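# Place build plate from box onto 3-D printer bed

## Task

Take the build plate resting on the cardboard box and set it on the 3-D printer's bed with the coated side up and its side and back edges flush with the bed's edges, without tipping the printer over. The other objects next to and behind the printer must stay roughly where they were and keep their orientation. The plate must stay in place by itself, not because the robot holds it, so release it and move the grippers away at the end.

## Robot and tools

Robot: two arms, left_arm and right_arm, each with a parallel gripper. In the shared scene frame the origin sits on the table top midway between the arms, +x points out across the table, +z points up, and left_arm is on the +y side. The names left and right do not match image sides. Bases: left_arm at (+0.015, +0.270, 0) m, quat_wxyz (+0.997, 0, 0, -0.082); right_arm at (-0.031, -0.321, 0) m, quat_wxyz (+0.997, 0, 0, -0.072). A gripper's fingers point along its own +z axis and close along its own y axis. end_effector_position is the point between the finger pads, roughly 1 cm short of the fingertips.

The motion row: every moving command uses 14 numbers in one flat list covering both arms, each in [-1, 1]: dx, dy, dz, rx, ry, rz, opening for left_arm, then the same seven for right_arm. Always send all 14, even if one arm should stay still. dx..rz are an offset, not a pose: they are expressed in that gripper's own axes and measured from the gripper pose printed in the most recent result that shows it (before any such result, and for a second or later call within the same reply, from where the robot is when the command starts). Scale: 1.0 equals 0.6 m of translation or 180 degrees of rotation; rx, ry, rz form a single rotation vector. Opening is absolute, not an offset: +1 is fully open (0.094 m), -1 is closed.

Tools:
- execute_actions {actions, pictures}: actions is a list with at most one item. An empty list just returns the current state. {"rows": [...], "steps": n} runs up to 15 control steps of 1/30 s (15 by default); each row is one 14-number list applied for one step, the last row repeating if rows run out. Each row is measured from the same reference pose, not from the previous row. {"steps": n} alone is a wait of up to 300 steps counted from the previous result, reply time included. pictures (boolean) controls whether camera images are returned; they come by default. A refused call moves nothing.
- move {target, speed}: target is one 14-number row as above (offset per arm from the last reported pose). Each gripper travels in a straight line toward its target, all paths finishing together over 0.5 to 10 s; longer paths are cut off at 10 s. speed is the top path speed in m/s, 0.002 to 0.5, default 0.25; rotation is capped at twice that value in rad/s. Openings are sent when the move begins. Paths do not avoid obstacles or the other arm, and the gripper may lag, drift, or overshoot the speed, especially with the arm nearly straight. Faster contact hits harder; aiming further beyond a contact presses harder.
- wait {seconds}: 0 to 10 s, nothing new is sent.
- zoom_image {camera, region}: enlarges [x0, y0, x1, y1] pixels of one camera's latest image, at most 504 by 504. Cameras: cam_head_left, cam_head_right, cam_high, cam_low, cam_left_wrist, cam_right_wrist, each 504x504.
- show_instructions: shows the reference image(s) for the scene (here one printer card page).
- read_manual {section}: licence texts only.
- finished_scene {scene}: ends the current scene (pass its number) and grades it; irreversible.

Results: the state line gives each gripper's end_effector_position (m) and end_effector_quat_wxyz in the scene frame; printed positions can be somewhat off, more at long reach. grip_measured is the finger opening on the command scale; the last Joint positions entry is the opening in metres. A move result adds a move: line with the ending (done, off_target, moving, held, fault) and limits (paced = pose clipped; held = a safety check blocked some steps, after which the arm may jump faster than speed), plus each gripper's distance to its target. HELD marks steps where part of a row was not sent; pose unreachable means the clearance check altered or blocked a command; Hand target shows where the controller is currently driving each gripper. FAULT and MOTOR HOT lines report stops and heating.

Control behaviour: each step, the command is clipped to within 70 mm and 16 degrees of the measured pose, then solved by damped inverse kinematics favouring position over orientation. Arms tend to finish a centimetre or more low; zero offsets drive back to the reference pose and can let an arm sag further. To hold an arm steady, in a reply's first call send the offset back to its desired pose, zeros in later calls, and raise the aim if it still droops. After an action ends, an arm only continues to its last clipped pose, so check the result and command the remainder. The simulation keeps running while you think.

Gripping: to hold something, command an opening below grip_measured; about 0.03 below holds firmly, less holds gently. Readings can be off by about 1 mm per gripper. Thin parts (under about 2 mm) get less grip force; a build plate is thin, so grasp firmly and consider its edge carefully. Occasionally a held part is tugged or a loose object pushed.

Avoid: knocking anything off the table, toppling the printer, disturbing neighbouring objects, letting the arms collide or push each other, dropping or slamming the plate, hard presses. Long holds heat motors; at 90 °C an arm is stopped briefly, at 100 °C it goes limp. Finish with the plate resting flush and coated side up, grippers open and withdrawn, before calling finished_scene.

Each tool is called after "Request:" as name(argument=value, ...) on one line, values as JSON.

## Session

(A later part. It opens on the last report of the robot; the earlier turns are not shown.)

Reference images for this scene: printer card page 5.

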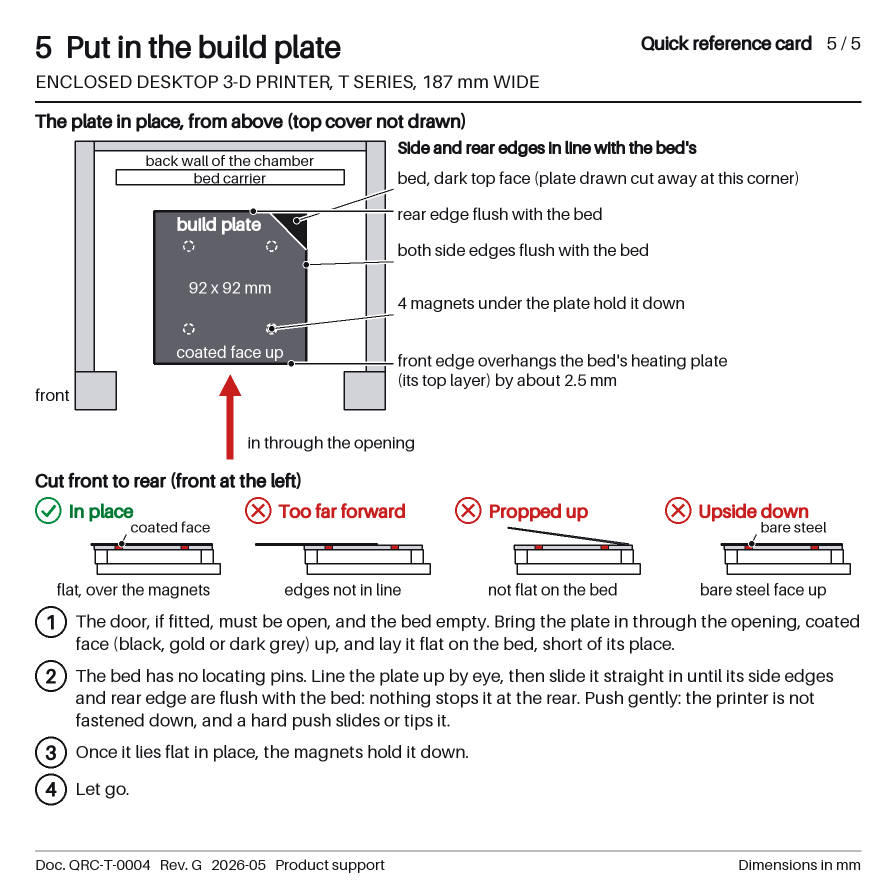

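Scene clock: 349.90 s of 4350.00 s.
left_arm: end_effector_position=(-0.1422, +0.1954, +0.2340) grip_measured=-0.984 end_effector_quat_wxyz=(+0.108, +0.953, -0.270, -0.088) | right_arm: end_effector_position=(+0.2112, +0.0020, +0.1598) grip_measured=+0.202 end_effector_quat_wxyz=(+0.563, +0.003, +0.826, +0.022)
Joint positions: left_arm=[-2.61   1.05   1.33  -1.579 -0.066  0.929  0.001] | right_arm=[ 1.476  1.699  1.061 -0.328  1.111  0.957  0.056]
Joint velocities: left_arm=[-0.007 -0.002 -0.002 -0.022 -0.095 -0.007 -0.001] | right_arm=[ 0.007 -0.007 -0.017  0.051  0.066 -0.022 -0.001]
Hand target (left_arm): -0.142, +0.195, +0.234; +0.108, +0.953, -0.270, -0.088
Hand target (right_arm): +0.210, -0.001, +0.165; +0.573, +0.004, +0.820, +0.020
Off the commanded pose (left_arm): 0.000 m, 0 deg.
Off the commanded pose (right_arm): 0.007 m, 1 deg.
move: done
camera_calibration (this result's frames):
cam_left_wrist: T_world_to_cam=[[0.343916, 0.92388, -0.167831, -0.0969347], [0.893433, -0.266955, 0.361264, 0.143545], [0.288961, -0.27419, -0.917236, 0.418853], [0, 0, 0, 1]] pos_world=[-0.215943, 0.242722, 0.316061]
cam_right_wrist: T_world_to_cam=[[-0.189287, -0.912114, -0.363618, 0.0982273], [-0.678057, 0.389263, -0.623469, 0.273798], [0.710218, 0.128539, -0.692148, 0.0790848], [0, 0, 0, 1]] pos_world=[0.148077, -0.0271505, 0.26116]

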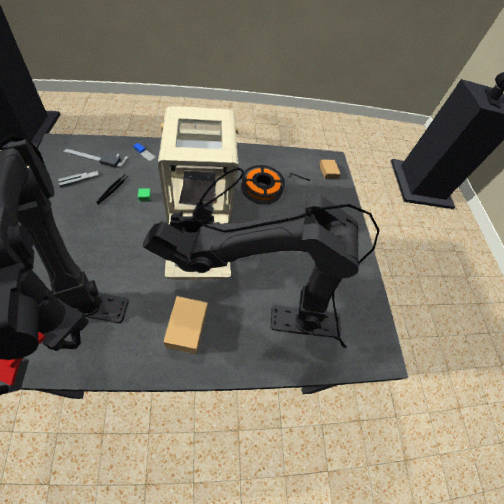

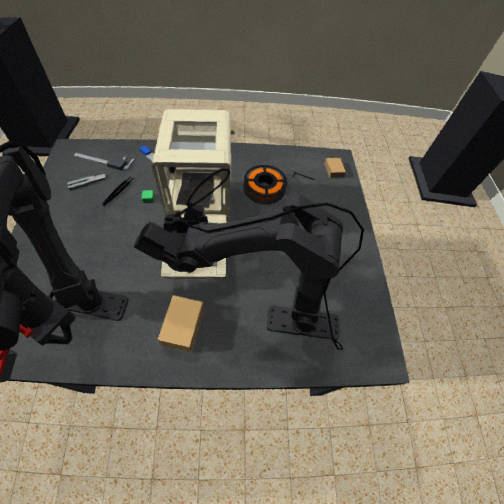

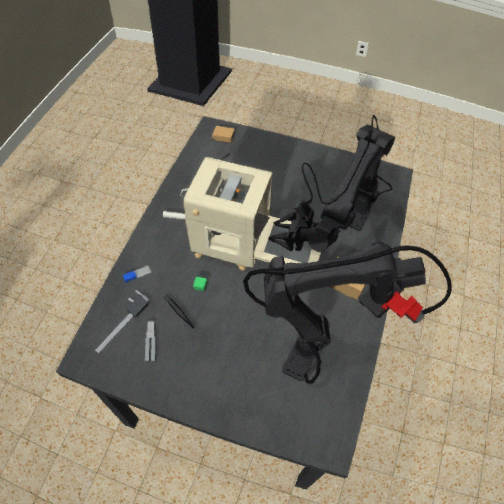

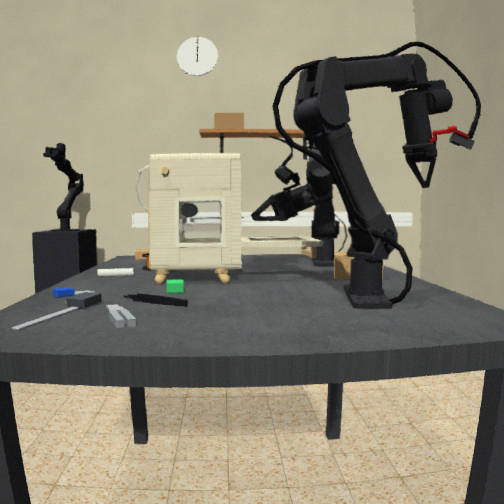

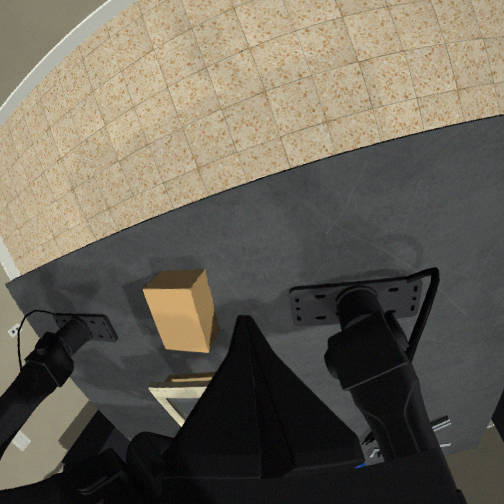

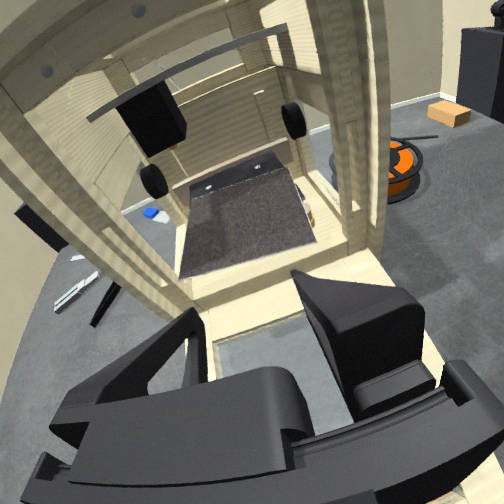

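Request:
move(target=[0,0,0,0,0,0,-1, -0.016,-0.003,-0.006,0.0265,0,-0.045,1], speed=0.1)

Request:
zoom_image(camera="cam_low", region=[160,150,320,270])

Scene clock: 361.63 s of 4350.00 s.
left_arm: end_effector_position=(-0.1422, +0.1954, +0.2340) grip_measured=-0.984 end_effector_quat_wxyz=(+0.108, +0.953, -0.270, -0.088) | right_arm: end_effector_position=(+0.2125, -0.0017, +0.1647) grip_measured=+1.000 end_effector_quat_wxyz=(+0.556, -0.030, +0.829, -0.044)
Joint positions: left_arm=[-2.61   1.05   1.33  -1.579 -0.066  0.929  0.001] | right_arm=[ 1.476  1.749  1.172 -0.545  1.139  0.968  0.094]
Joint velocities: left_arm=[-0.002  0.007 -0.017 -0.022 -0.022 -0.007  0.   ] | right_arm=[-0.007  0.007  0.002 -0.037 -0.037 -0.051  0.   ]
Hand target (left_arm): -0.142, +0.195, +0.234; +0.108, +0.953, -0.270, -0.088
Hand target (right_arm): +0.211, -0.000, +0.170; +0.563, -0.032, +0.824, -0.052
Off the commanded pose (left_arm): 0.000 m, 0 deg.
Off the commanded pose (right_arm): 0.006 m, 1 deg.
After step 90, 7.37 s passed at rest.
move: done
camera_calibration (this result's frames):
cam_left_wrist: T_world_to_cam=[[0.343916, 0.92388, -0.167831, -0.0969347], [0.893433, -0.266955, 0.361264, 0.143545], [0.288961, -0.27419, -0.917236, 0.418853], [0, 0, 0, 1]] pos_world=[-0.215943, 0.242722, 0.316061]
cam_right_wrist: T_world_to_cam=[[-0.210088, -0.951582, -0.224399, 0.0782465], [-0.680652, 0.30712, -0.665124, 0.286428], [0.701837, 0.0130035, -0.712219, 0.086943], [0, 0, 0, 1]] pos_world=[0.150376, -0.0146402, 0.269991]

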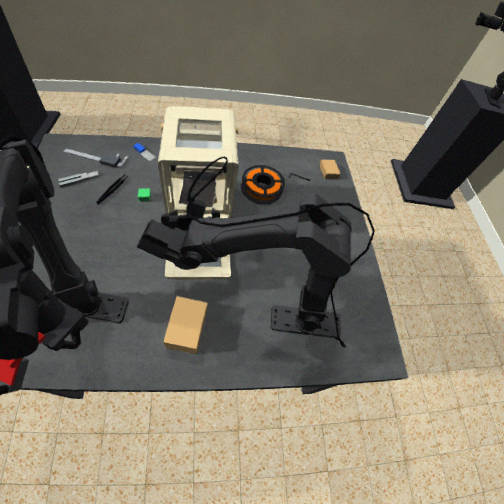

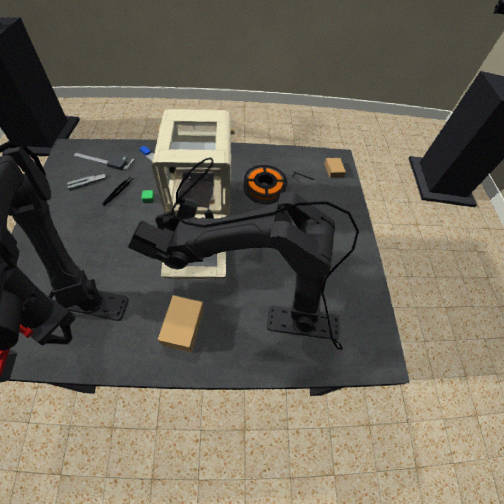

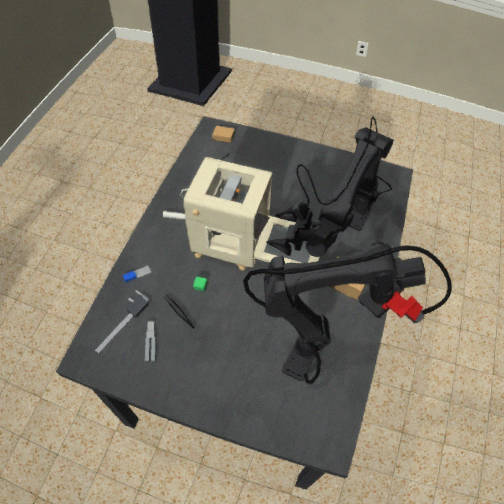

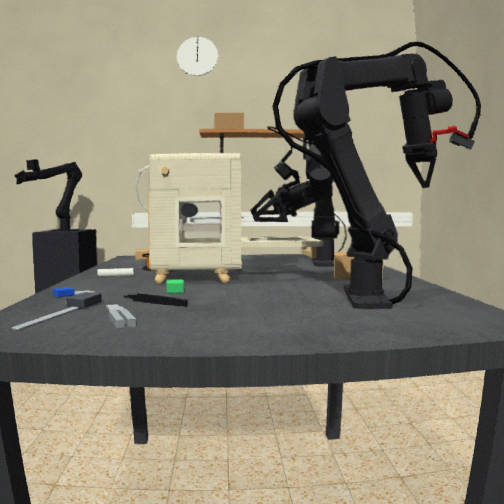

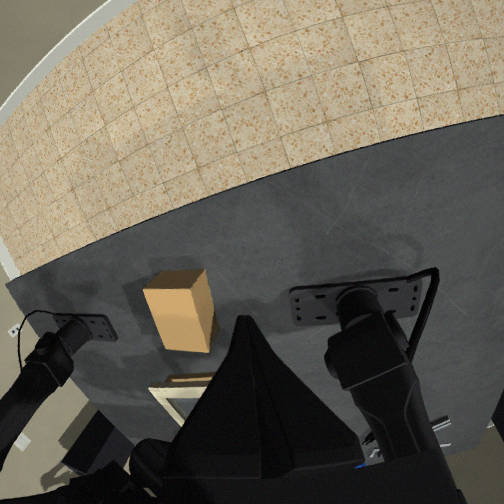

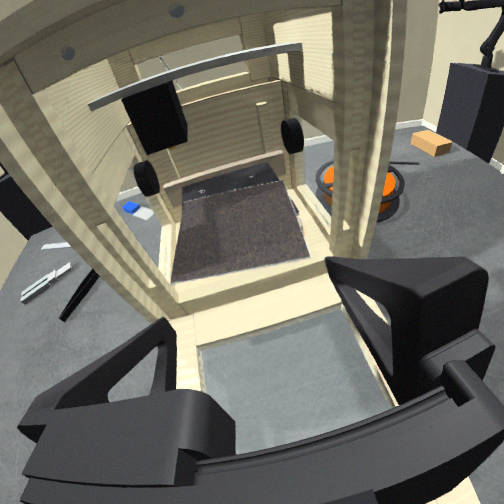

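Region (160, 150, 320, 270) of cam_low's 504x504 image, scaled by 3.150, with more detail than that image has; it fills the top 378 rows of this view, and the rest is white.

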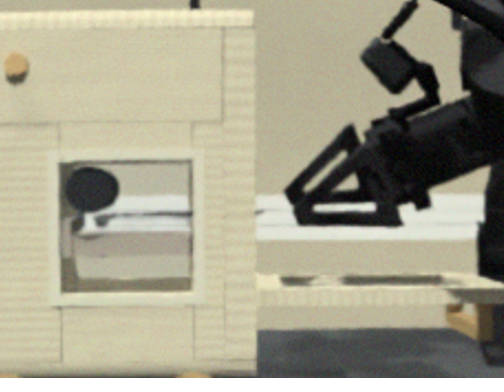

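Request:
move(target=[0,0,0,0,0,0,-1, -0.02,0.008,0.032,0,0,0,1], speed=0.04)

Request:
zoom_image(camera="cam_right_wrist", region=[120,150,360,370])

Scene clock: 367.27 s of 4350.00 s.
left_arm: end_effector_position=(-0.1422, +0.1954, +0.2340) grip_measured=-0.984 end_effector_quat_wxyz=(+0.108, +0.953, -0.270, -0.088) | right_arm: end_effector_position=(+0.2310, +0.0002, +0.1678) grip_measured=+1.000 end_effector_quat_wxyz=(+0.555, -0.032, +0.830, -0.043)
Joint positions: left_arm=[-2.61   1.05   1.33  -1.579 -0.066  0.929  0.001] | right_arm=[ 1.424  1.749  1.173 -0.446  1.11   0.856  0.094]
Joint velocities: left_arm=[-0.007 -0.012 -0.037 -0.037  0.022 -0.081 -0.   ] | right_arm=[ 0.002 -0.012  0.002 -0.022 -0.051 -0.022  0.   ]
Hand target (left_arm): -0.142, +0.195, +0.234; +0.108, +0.953, -0.270, -0.088
Hand target (right_arm): +0.235, +0.003, +0.168; +0.557, -0.030, +0.829, -0.044
Off the commanded pose (left_arm): 0.000 m, 0 deg.
Off the commanded pose (right_arm): 0.005 m, 0 deg.
After step 90, 1.63 s passed at rest.
move: done
camera_calibration (this result's frames):
cam_left_wrist: T_world_to_cam=[[0.343916, 0.92388, -0.167831, -0.0969347], [0.893433, -0.266955, 0.361264, 0.143545], [0.288961, -0.27419, -0.917236, 0.418853], [0, 0, 0, 1]] pos_world=[-0.215943, 0.242722, 0.316061]
cam_right_wrist: T_world_to_cam=[[-0.20701, -0.952527, -0.223248, 0.0837882], [-0.683307, 0.304078, -0.663798, 0.300894], [0.70017, 0.0151338, -0.713816, 0.0767138], [0, 0, 0, 1]] pos_world=[0.169235, -0.0128458, 0.273198]

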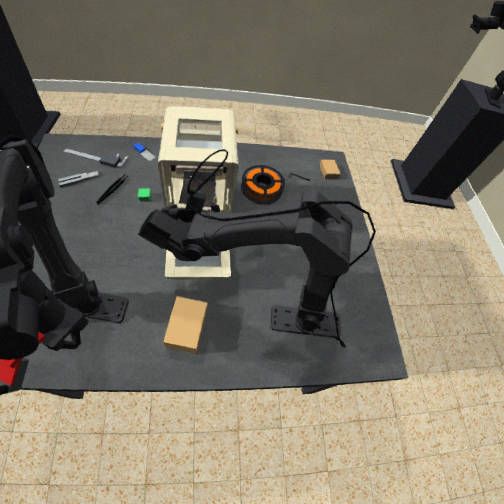

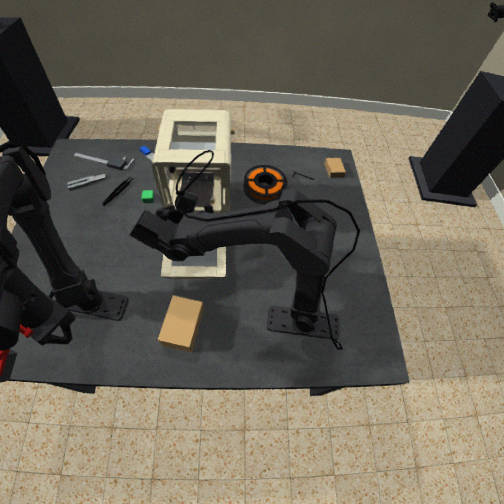

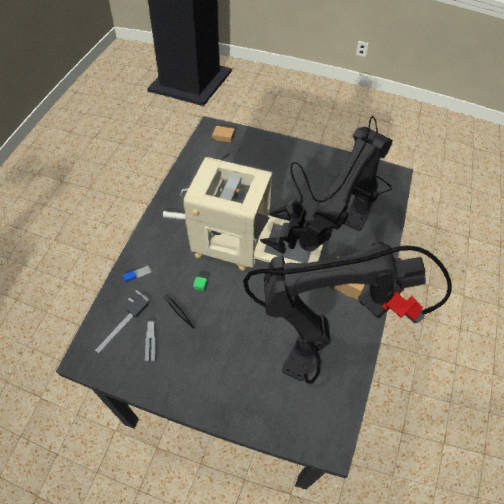

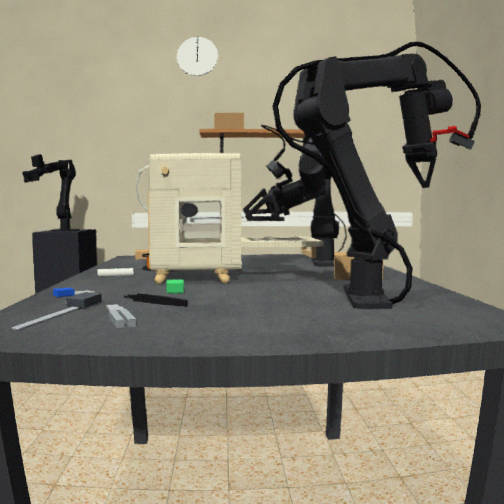

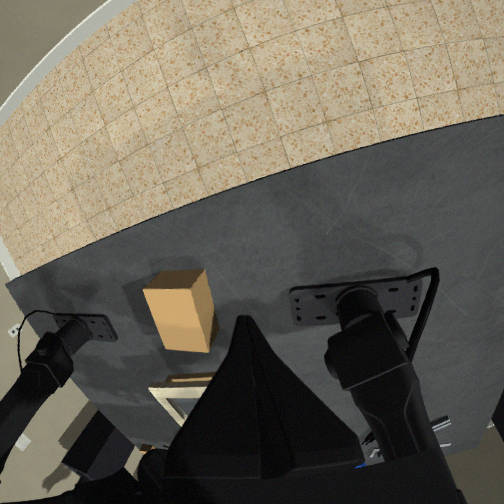

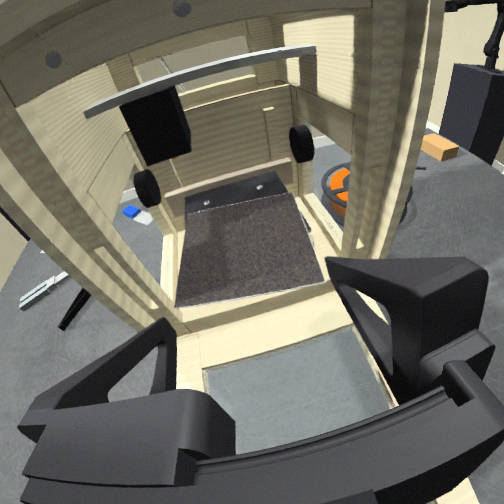

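Region (120, 150, 360, 370) of cam_right_wrist's 504x504 image, scaled by 2.100, with more detail than that image has; it fills the top 462 rows of this view, and the rest is white.

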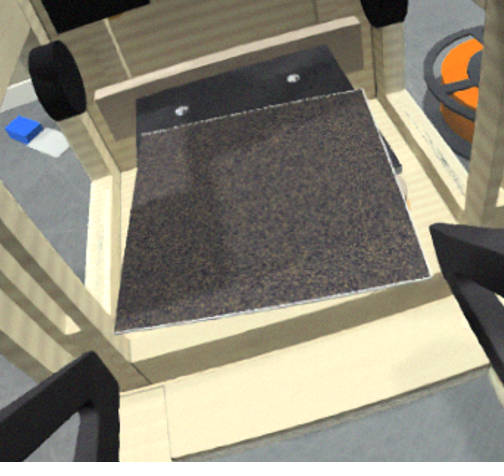

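Request:
move(target=[0,0,0,0,0,0,-1, 0.002,0.012,0.002,0,0,0,1], speed=0.03)

Request:
move(target=[0,0,0,0,0,0,-1, -0.014,0.004,0.037,0,0,0,1], speed=0.03)

Request:
zoom_image(camera="cam_right_wrist", region=[120,150,360,370])

Scene clock: 371.53 s of 4350.00 s.
left_arm: end_effector_position=(-0.1422, +0.1954, +0.2340) grip_measured=-0.984 end_effector_quat_wxyz=(+0.108, +0.953, -0.270, -0.088) | right_arm: end_effector_position=(+0.2314, +0.0016, +0.1604) grip_measured=+1.000 end_effector_quat_wxyz=(+0.553, -0.036, +0.831, -0.049)
Joint positions: left_arm=[-2.61   1.05   1.33  -1.579 -0.066  0.929  0.001] | right_arm=[ 1.424  1.769  1.173 -0.443  1.109  0.858  0.094]
Joint velocities: left_arm=[-0.002  0.012 -0.007  0.007 -0.007  0.022  0.   ] | right_arm=[ 0.002  0.002 -0.007 -0.081  0.007 -0.022  0.   ]
Hand target (left_arm): -0.142, +0.195, +0.234; +0.108, +0.953, -0.270, -0.088
Hand target (right_arm): +0.232, +0.007, +0.165; +0.555, -0.032, +0.830, -0.043
Off the commanded pose (left_arm): 0.000 m, 0 deg.
Off the commanded pose (right_arm): 0.008 m, 1 deg.
After step 90, 0.50 s passed at rest.
move: done
camera_calibration (this result's frames):
cam_left_wrist: T_world_to_cam=[[0.343916, 0.92388, -0.167831, -0.0969347], [0.893433, -0.266955, 0.361264, 0.143545], [0.288961, -0.27419, -0.917236, 0.418853], [0, 0, 0, 1]] pos_world=[-0.215943, 0.242722, 0.316061]
cam_right_wrist: T_world_to_cam=[[-0.208419, -0.95568, -0.207934, 0.0813947], [-0.687193, 0.294372, -0.664161, 0.296747], [0.695936, 0.00446714, -0.71809, 0.0728606], [0, 0, 0, 1]] pos_world=[0.17018, -0.00989204, 0.266333]

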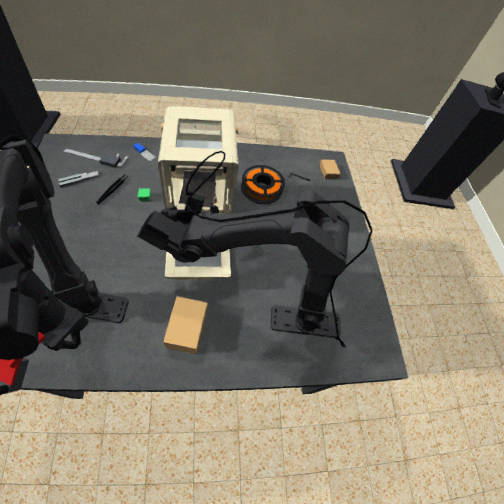

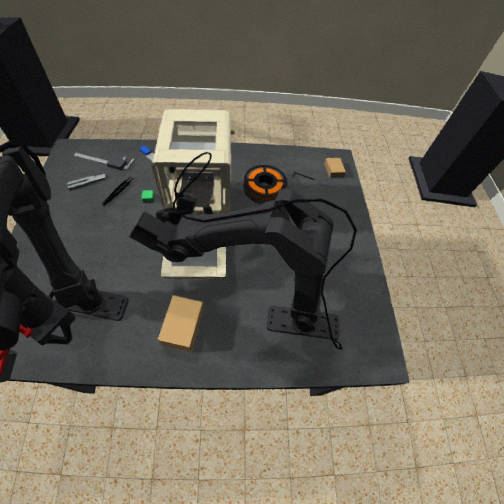

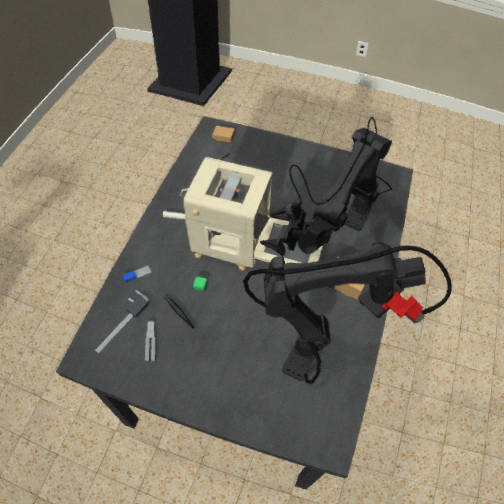

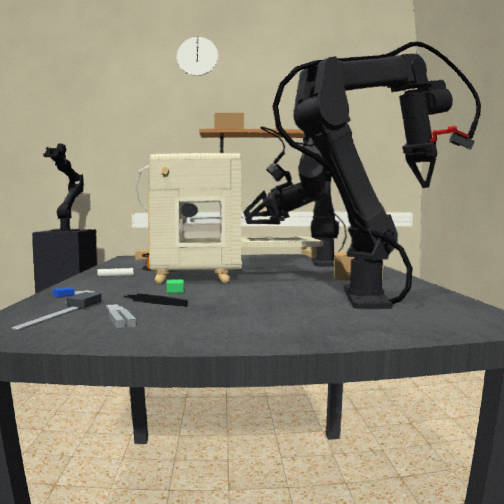

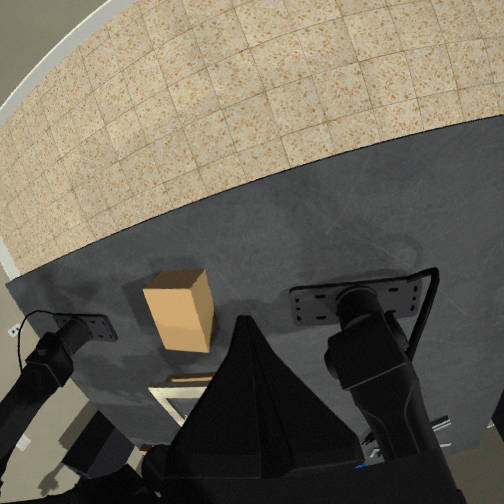

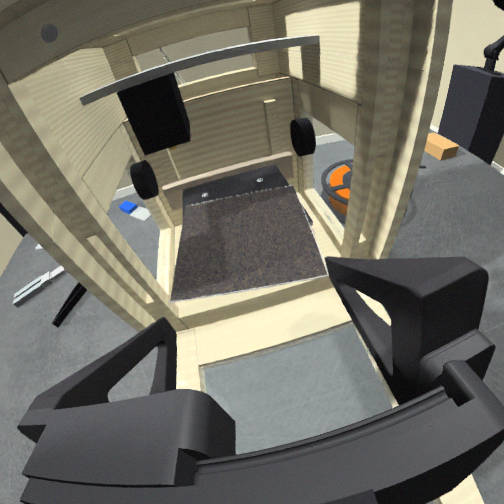

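Scene clock: 372.67 s of 4350.00 s.
left_arm: end_effector_position=(-0.1422, +0.1954, +0.2340) grip_measured=-0.984 end_effector_quat_wxyz=(+0.108, +0.953, -0.270, -0.088) | right_arm: end_effector_position=(+0.2519, +0.0040, +0.1605) grip_measured=+1.000 end_effector_quat_wxyz=(+0.553, -0.037, +0.831, -0.046)
Joint positions: left_arm=[-2.61   1.05   1.33  -1.579 -0.066  0.929  0.001] | right_arm=[ 1.369  1.781  1.173 -0.334  1.075  0.753  0.094]
Joint velocities: left_arm=[ 0.007 -0.002 -0.007 -0.051  0.081  0.037 -0.   ] | right_arm=[-0.007 -0.022 -0.002  0.022  0.037 -0.037  0.   ]
Hand target (left_arm): -0.142, +0.195, +0.234; +0.108, +0.953, -0.270, -0.088
Hand target (right_arm): +0.255, +0.004, +0.159; +0.553, -0.036, +0.831, -0.049
Off the commanded pose (left_arm): 0.000 m, 0 deg.
Off the commanded pose (right_arm): 0.003 m, 0 deg.
move: done
camera_calibration (this result's frames):
cam_left_wrist: T_world_to_cam=[[0.343916, 0.92388, -0.167831, -0.0969347], [0.893433, -0.266955, 0.361264, 0.143545], [0.288961, -0.27419, -0.917236, 0.418853], [0, 0, 0, 1]] pos_world=[-0.215943, 0.242722, 0.316061]
cam_right_wrist: T_world_to_cam=[[-0.204662, -0.955648, -0.211781, 0.0876121], [-0.688803, 0.294333, -0.662509, 0.31044], [0.695459, 0.010285, -0.718492, 0.0588204], [0, 0, 0, 1]] pos_world=[0.190856, -0.00825146, 0.266486]

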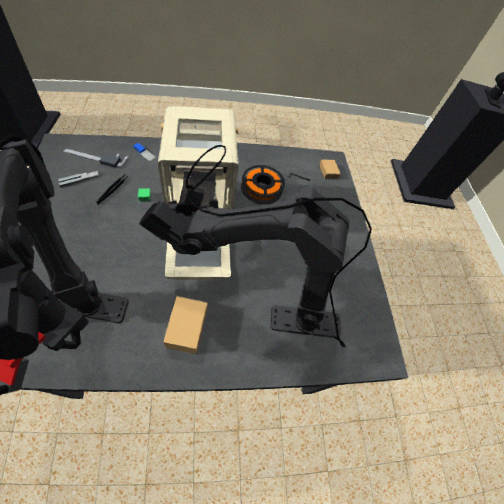

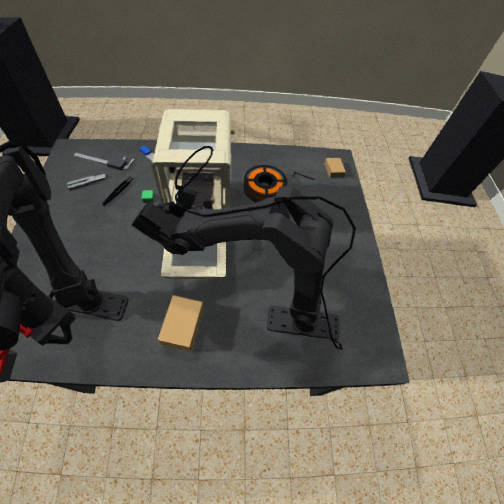

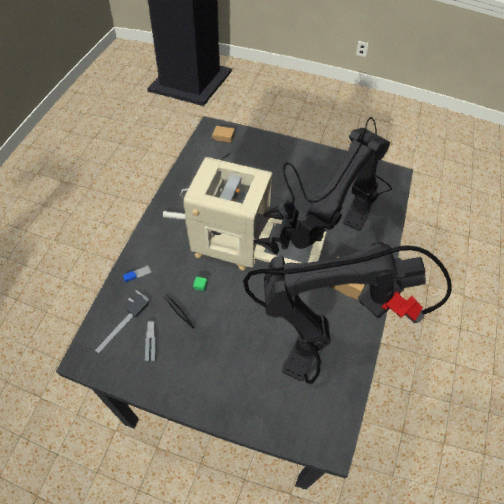

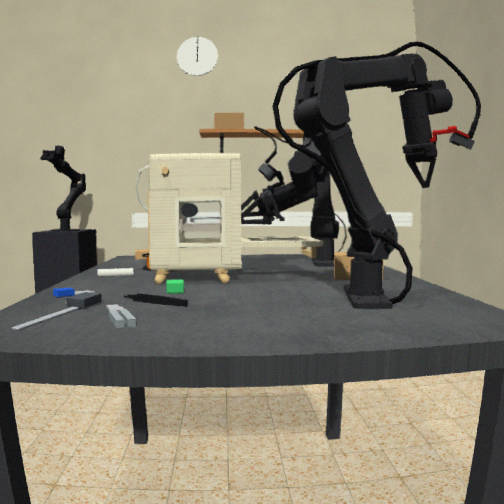

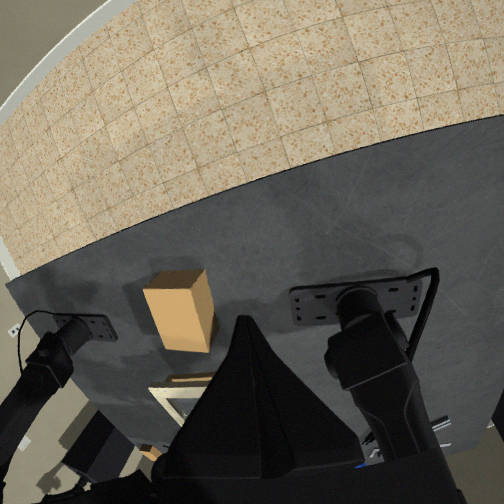

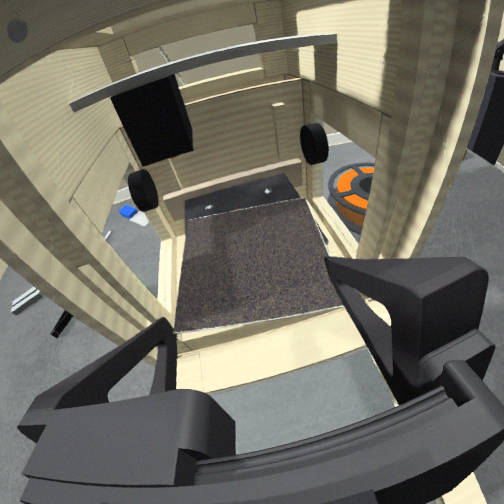

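Region (120, 150, 360, 370) of cam_right_wrist's 504x504 image, scaled by 2.100, with more detail than that image has; it fills the top 462 rows of this view, and the rest is white.

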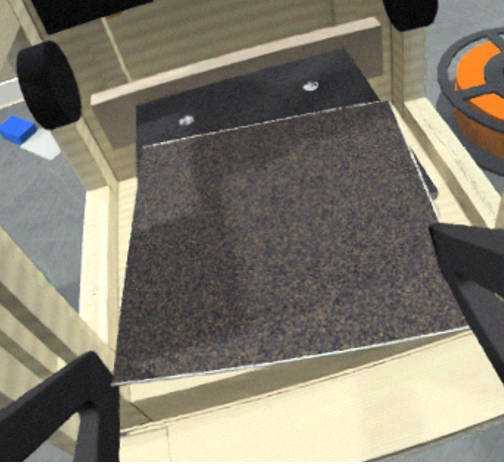

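Request:
execute_actions(actions=[{"rows":[[0,0,0,0,0,0,-1, 0,0,0.005,0,0,0,0.95],[0,0,0,0,0,0,-1, 0,0,0.005,0,0,0,0.9],[0,0,0,0,0,0,-1, 0,0,0.005,0,0,0,0.86],[0,0,0,0,0,0,-1, 0,0,0.005,0,0,0,0.82],[0,0,0,0,0,0,-1, 0,0,0.005,0,0,0,0.78],[0,0,0,0,0,0,-1, 0,0,0.005,0,0,0,0.74],[0,0,0,0,0,0,-1, 0,0,0.005,0,0,0,0.70],[0,0,0,0,0,0,-1, 0,0,0.005,0,0,0,0.66],[0,0,0,0,0,0,-1, 0,0,0.005,0,0,0,0.62],[0,0,0,0,0,0,-1, 0,0,0.005,0,0,0,0.58],[0,0,0,0,0,0,-1, 0,0,0.005,0,0,0,0.55]],"steps":15}])

Request:
zoom_image(camera="cam_right_wrist", region=[120,150,360,370])

Scene clock: 377.90 s of 4350.00 s.
left_arm: end_effector_position=(-0.1422, +0.1954, +0.2340) grip_measured=-0.984 end_effector_quat_wxyz=(+0.108, +0.953, -0.270, -0.088) | right_arm: end_effector_position=(+0.2522, +0.0061, +0.1609) grip_measured=+0.552 end_effector_quat_wxyz=(+0.553, -0.038, +0.831, -0.042)
Joint positions: left_arm=[-2.61   1.05   1.33  -1.579 -0.066  0.929  0.001] | right_arm=[ 1.369  1.781  1.173 -0.322  1.069  0.745  0.073]
Joint velocities: left_arm=[ 0.012 -0.012 -0.002  0.066  0.007 -0.007 -0.   ] | right_arm=[-0.002  0.002 -0.022 -0.007 -0.037 -0.037 -0.001]
Hand target (left_arm): -0.142, +0.195, +0.234; +0.108, +0.953, -0.270, -0.088
Hand target (right_arm): +0.255, +0.004, +0.159; +0.553, -0.037, +0.831, -0.046
Off the commanded pose (left_arm): 0.000 m, 0 deg.
Off the commanded pose (right_arm): 0.004 m, 1 deg.
Steps of this call (steps 1 to 90: nothing new was sent; then 1.73 s passed at rest; steps 91 to 105: all 15 steps of this action). Readings (end_effector_position):
91: left_arm (-0.1422, +0.1954, +0.2340) | right_arm (+0.2520, +0.0045, +0.1607)
92: left_arm (-0.1422, +0.1954, +0.2340) | right_arm (+0.2520, +0.0048, +0.1607)
94: left_arm (-0.1422, +0.1954, +0.2340) | right_arm (+0.2521, +0.0052, +0.1608)
98: left_arm (-0.1422, +0.1954, +0.2340) | right_arm (+0.2521, +0.0054, +0.1609)
105: the state above
camera_calibration (this result's frames):
cam_left_wrist: T_world_to_cam=[[0.343916, 0.92388, -0.167831, -0.0969347], [0.893433, -0.266955, 0.361264, 0.143545], [0.288961, -0.27419, -0.917236, 0.418853], [0, 0, 0, 1]] pos_world=[-0.215943, 0.242722, 0.316061]
cam_right_wrist: T_world_to_cam=[[-0.198705, -0.955634, -0.217438, 0.0891672], [-0.690949, 0.293942, -0.660445, 0.310465], [0.695058, 0.0190053, -0.718702, 0.0590016], [0, 0, 0, 1]] pos_world=[0.191224, -0.00716881, 0.266838]

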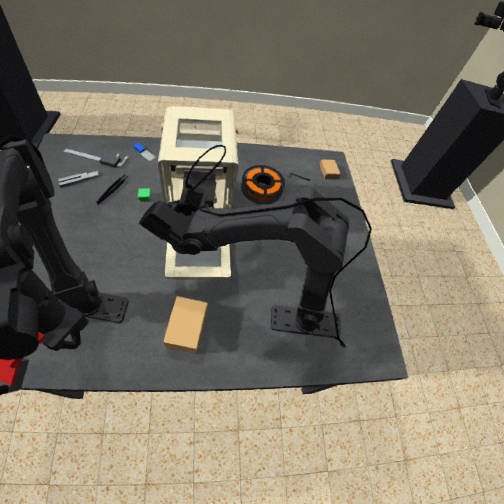

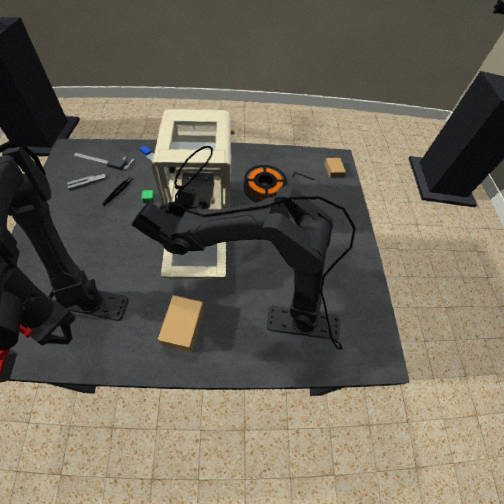

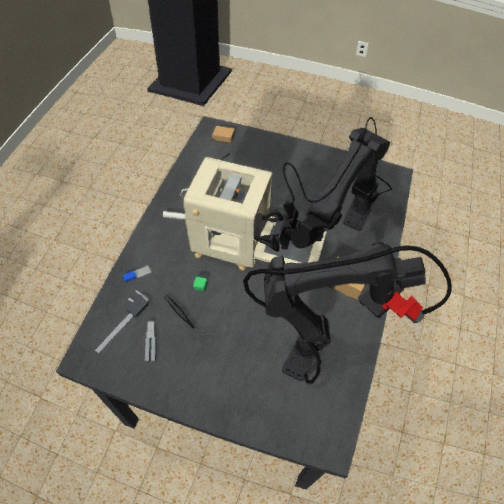

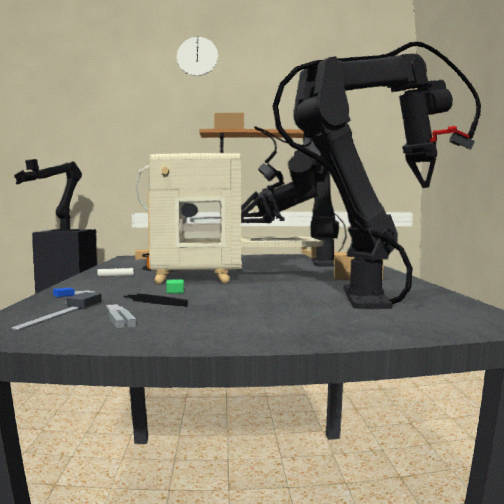

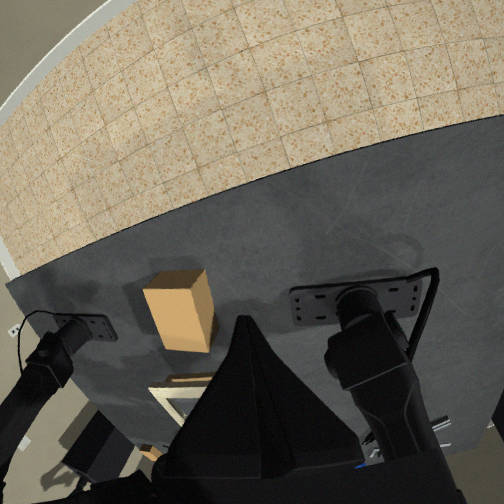

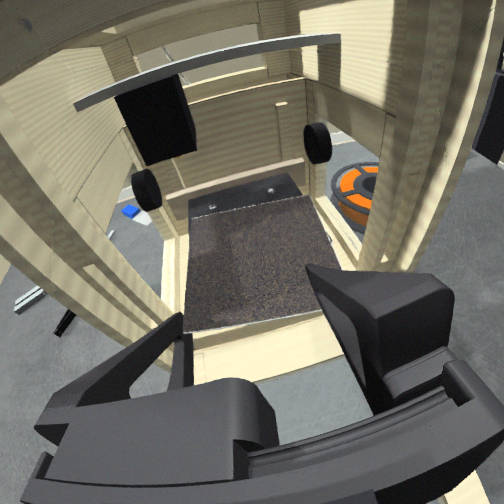

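Region (120, 150, 360, 370) of cam_right_wrist's 504x504 image, scaled by 2.100, with more detail than that image has; it fills the top 462 rows of this view, and the rest is white.

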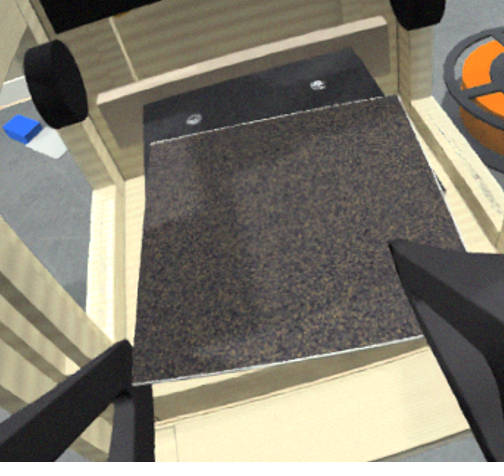

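Request:
move(target=[0,0,0,0,0,0,-1, 0.005,0,-0.06,0,0,0,0.75], speed=0.05)

Scene clock: 382.50 s of 4350.00 s.
left_arm: end_effector_position=(-0.1422, +0.1954, +0.2340) grip_measured=-0.984 end_effector_quat_wxyz=(+0.108, +0.953, -0.270, -0.088) | right_arm: end_effector_position=(+0.2183, +0.0069, +0.1550) grip_measured=+0.748 end_effector_quat_wxyz=(+0.541, -0.046, +0.838, -0.047)
Joint positions: left_arm=[-2.61   1.05   1.33  -1.579 -0.066  0.929  0.001] | right_arm=[ 1.457  1.781  1.193 -0.516  1.095  0.914  0.082]
Joint velocities: left_arm=[-0.012 -0.002  0.007 -0.022 -0.022  0.11  -0.   ] | right_arm=[ 0.002 -0.007 -0.017 -0.051 -0.022 -0.11  -0.   ]
Hand target (left_arm): -0.142, +0.195, +0.234; +0.108, +0.953, -0.270, -0.088
Hand target (right_arm): +0.218, +0.007, +0.172; +0.552, -0.038, +0.832, -0.042
Off the commanded pose (left_arm): 0.000 m, 0 deg.
Off the commanded pose (right_arm): 0.017 m, 2 deg.
After step 90, 0.33 s passed at rest.
move: off_target (right_arm)
camera_calibration (this result's frames):
cam_left_wrist: T_world_to_cam=[[0.343916, 0.92388, -0.167831, -0.0969347], [0.893433, -0.266955, 0.361264, 0.143545], [0.288961, -0.27419, -0.917236, 0.418853], [0, 0, 0, 1]] pos_world=[-0.215943, 0.242722, 0.316061]
cam_right_wrist: T_world_to_cam=[[-0.196818, -0.960774, -0.195386, 0.0781536], [-0.710411, 0.277094, -0.646943, 0.28519], [0.675706, 0.0114744, -0.737082, 0.0853545], [0, 0, 0, 1]] pos_world=[0.160309, -0.00491578, 0.262685]

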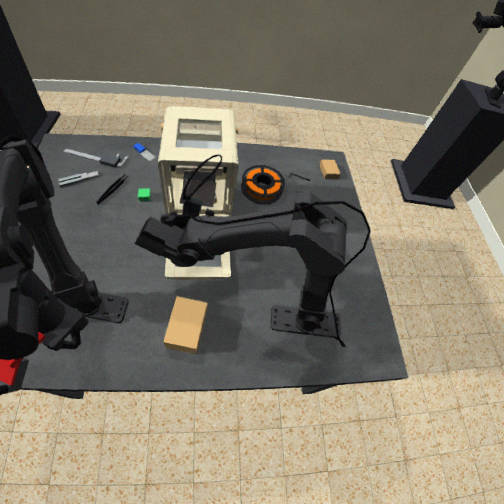

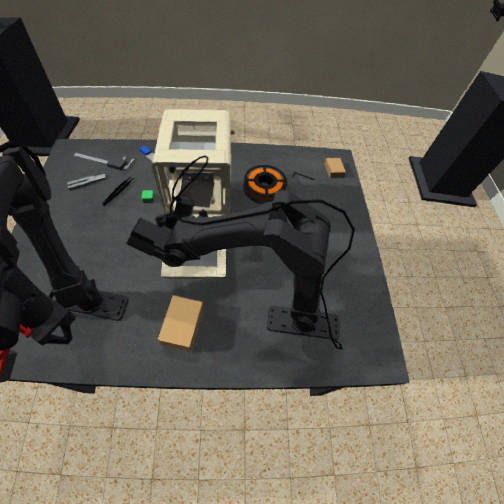

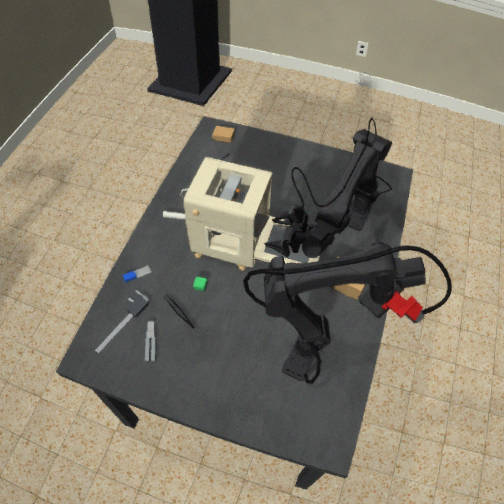

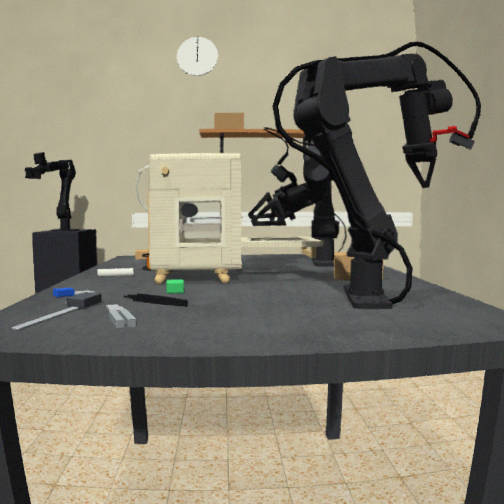

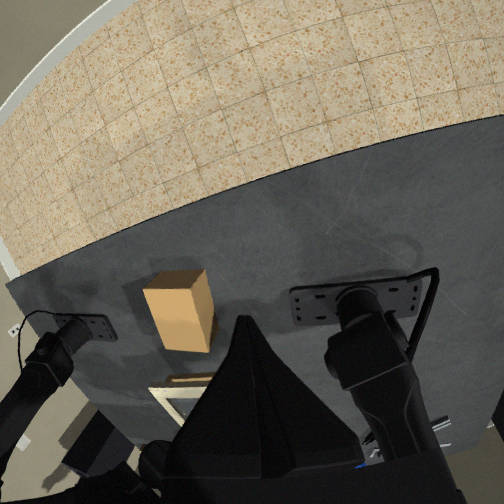

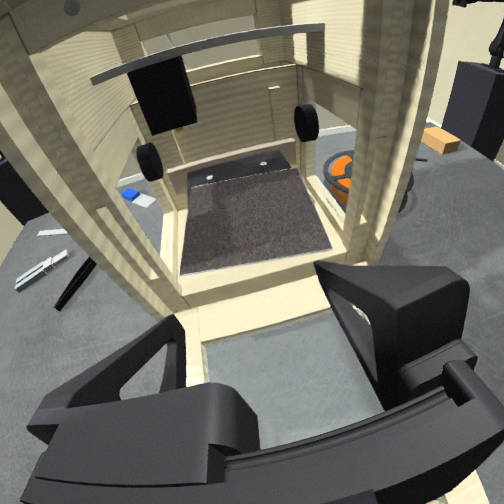

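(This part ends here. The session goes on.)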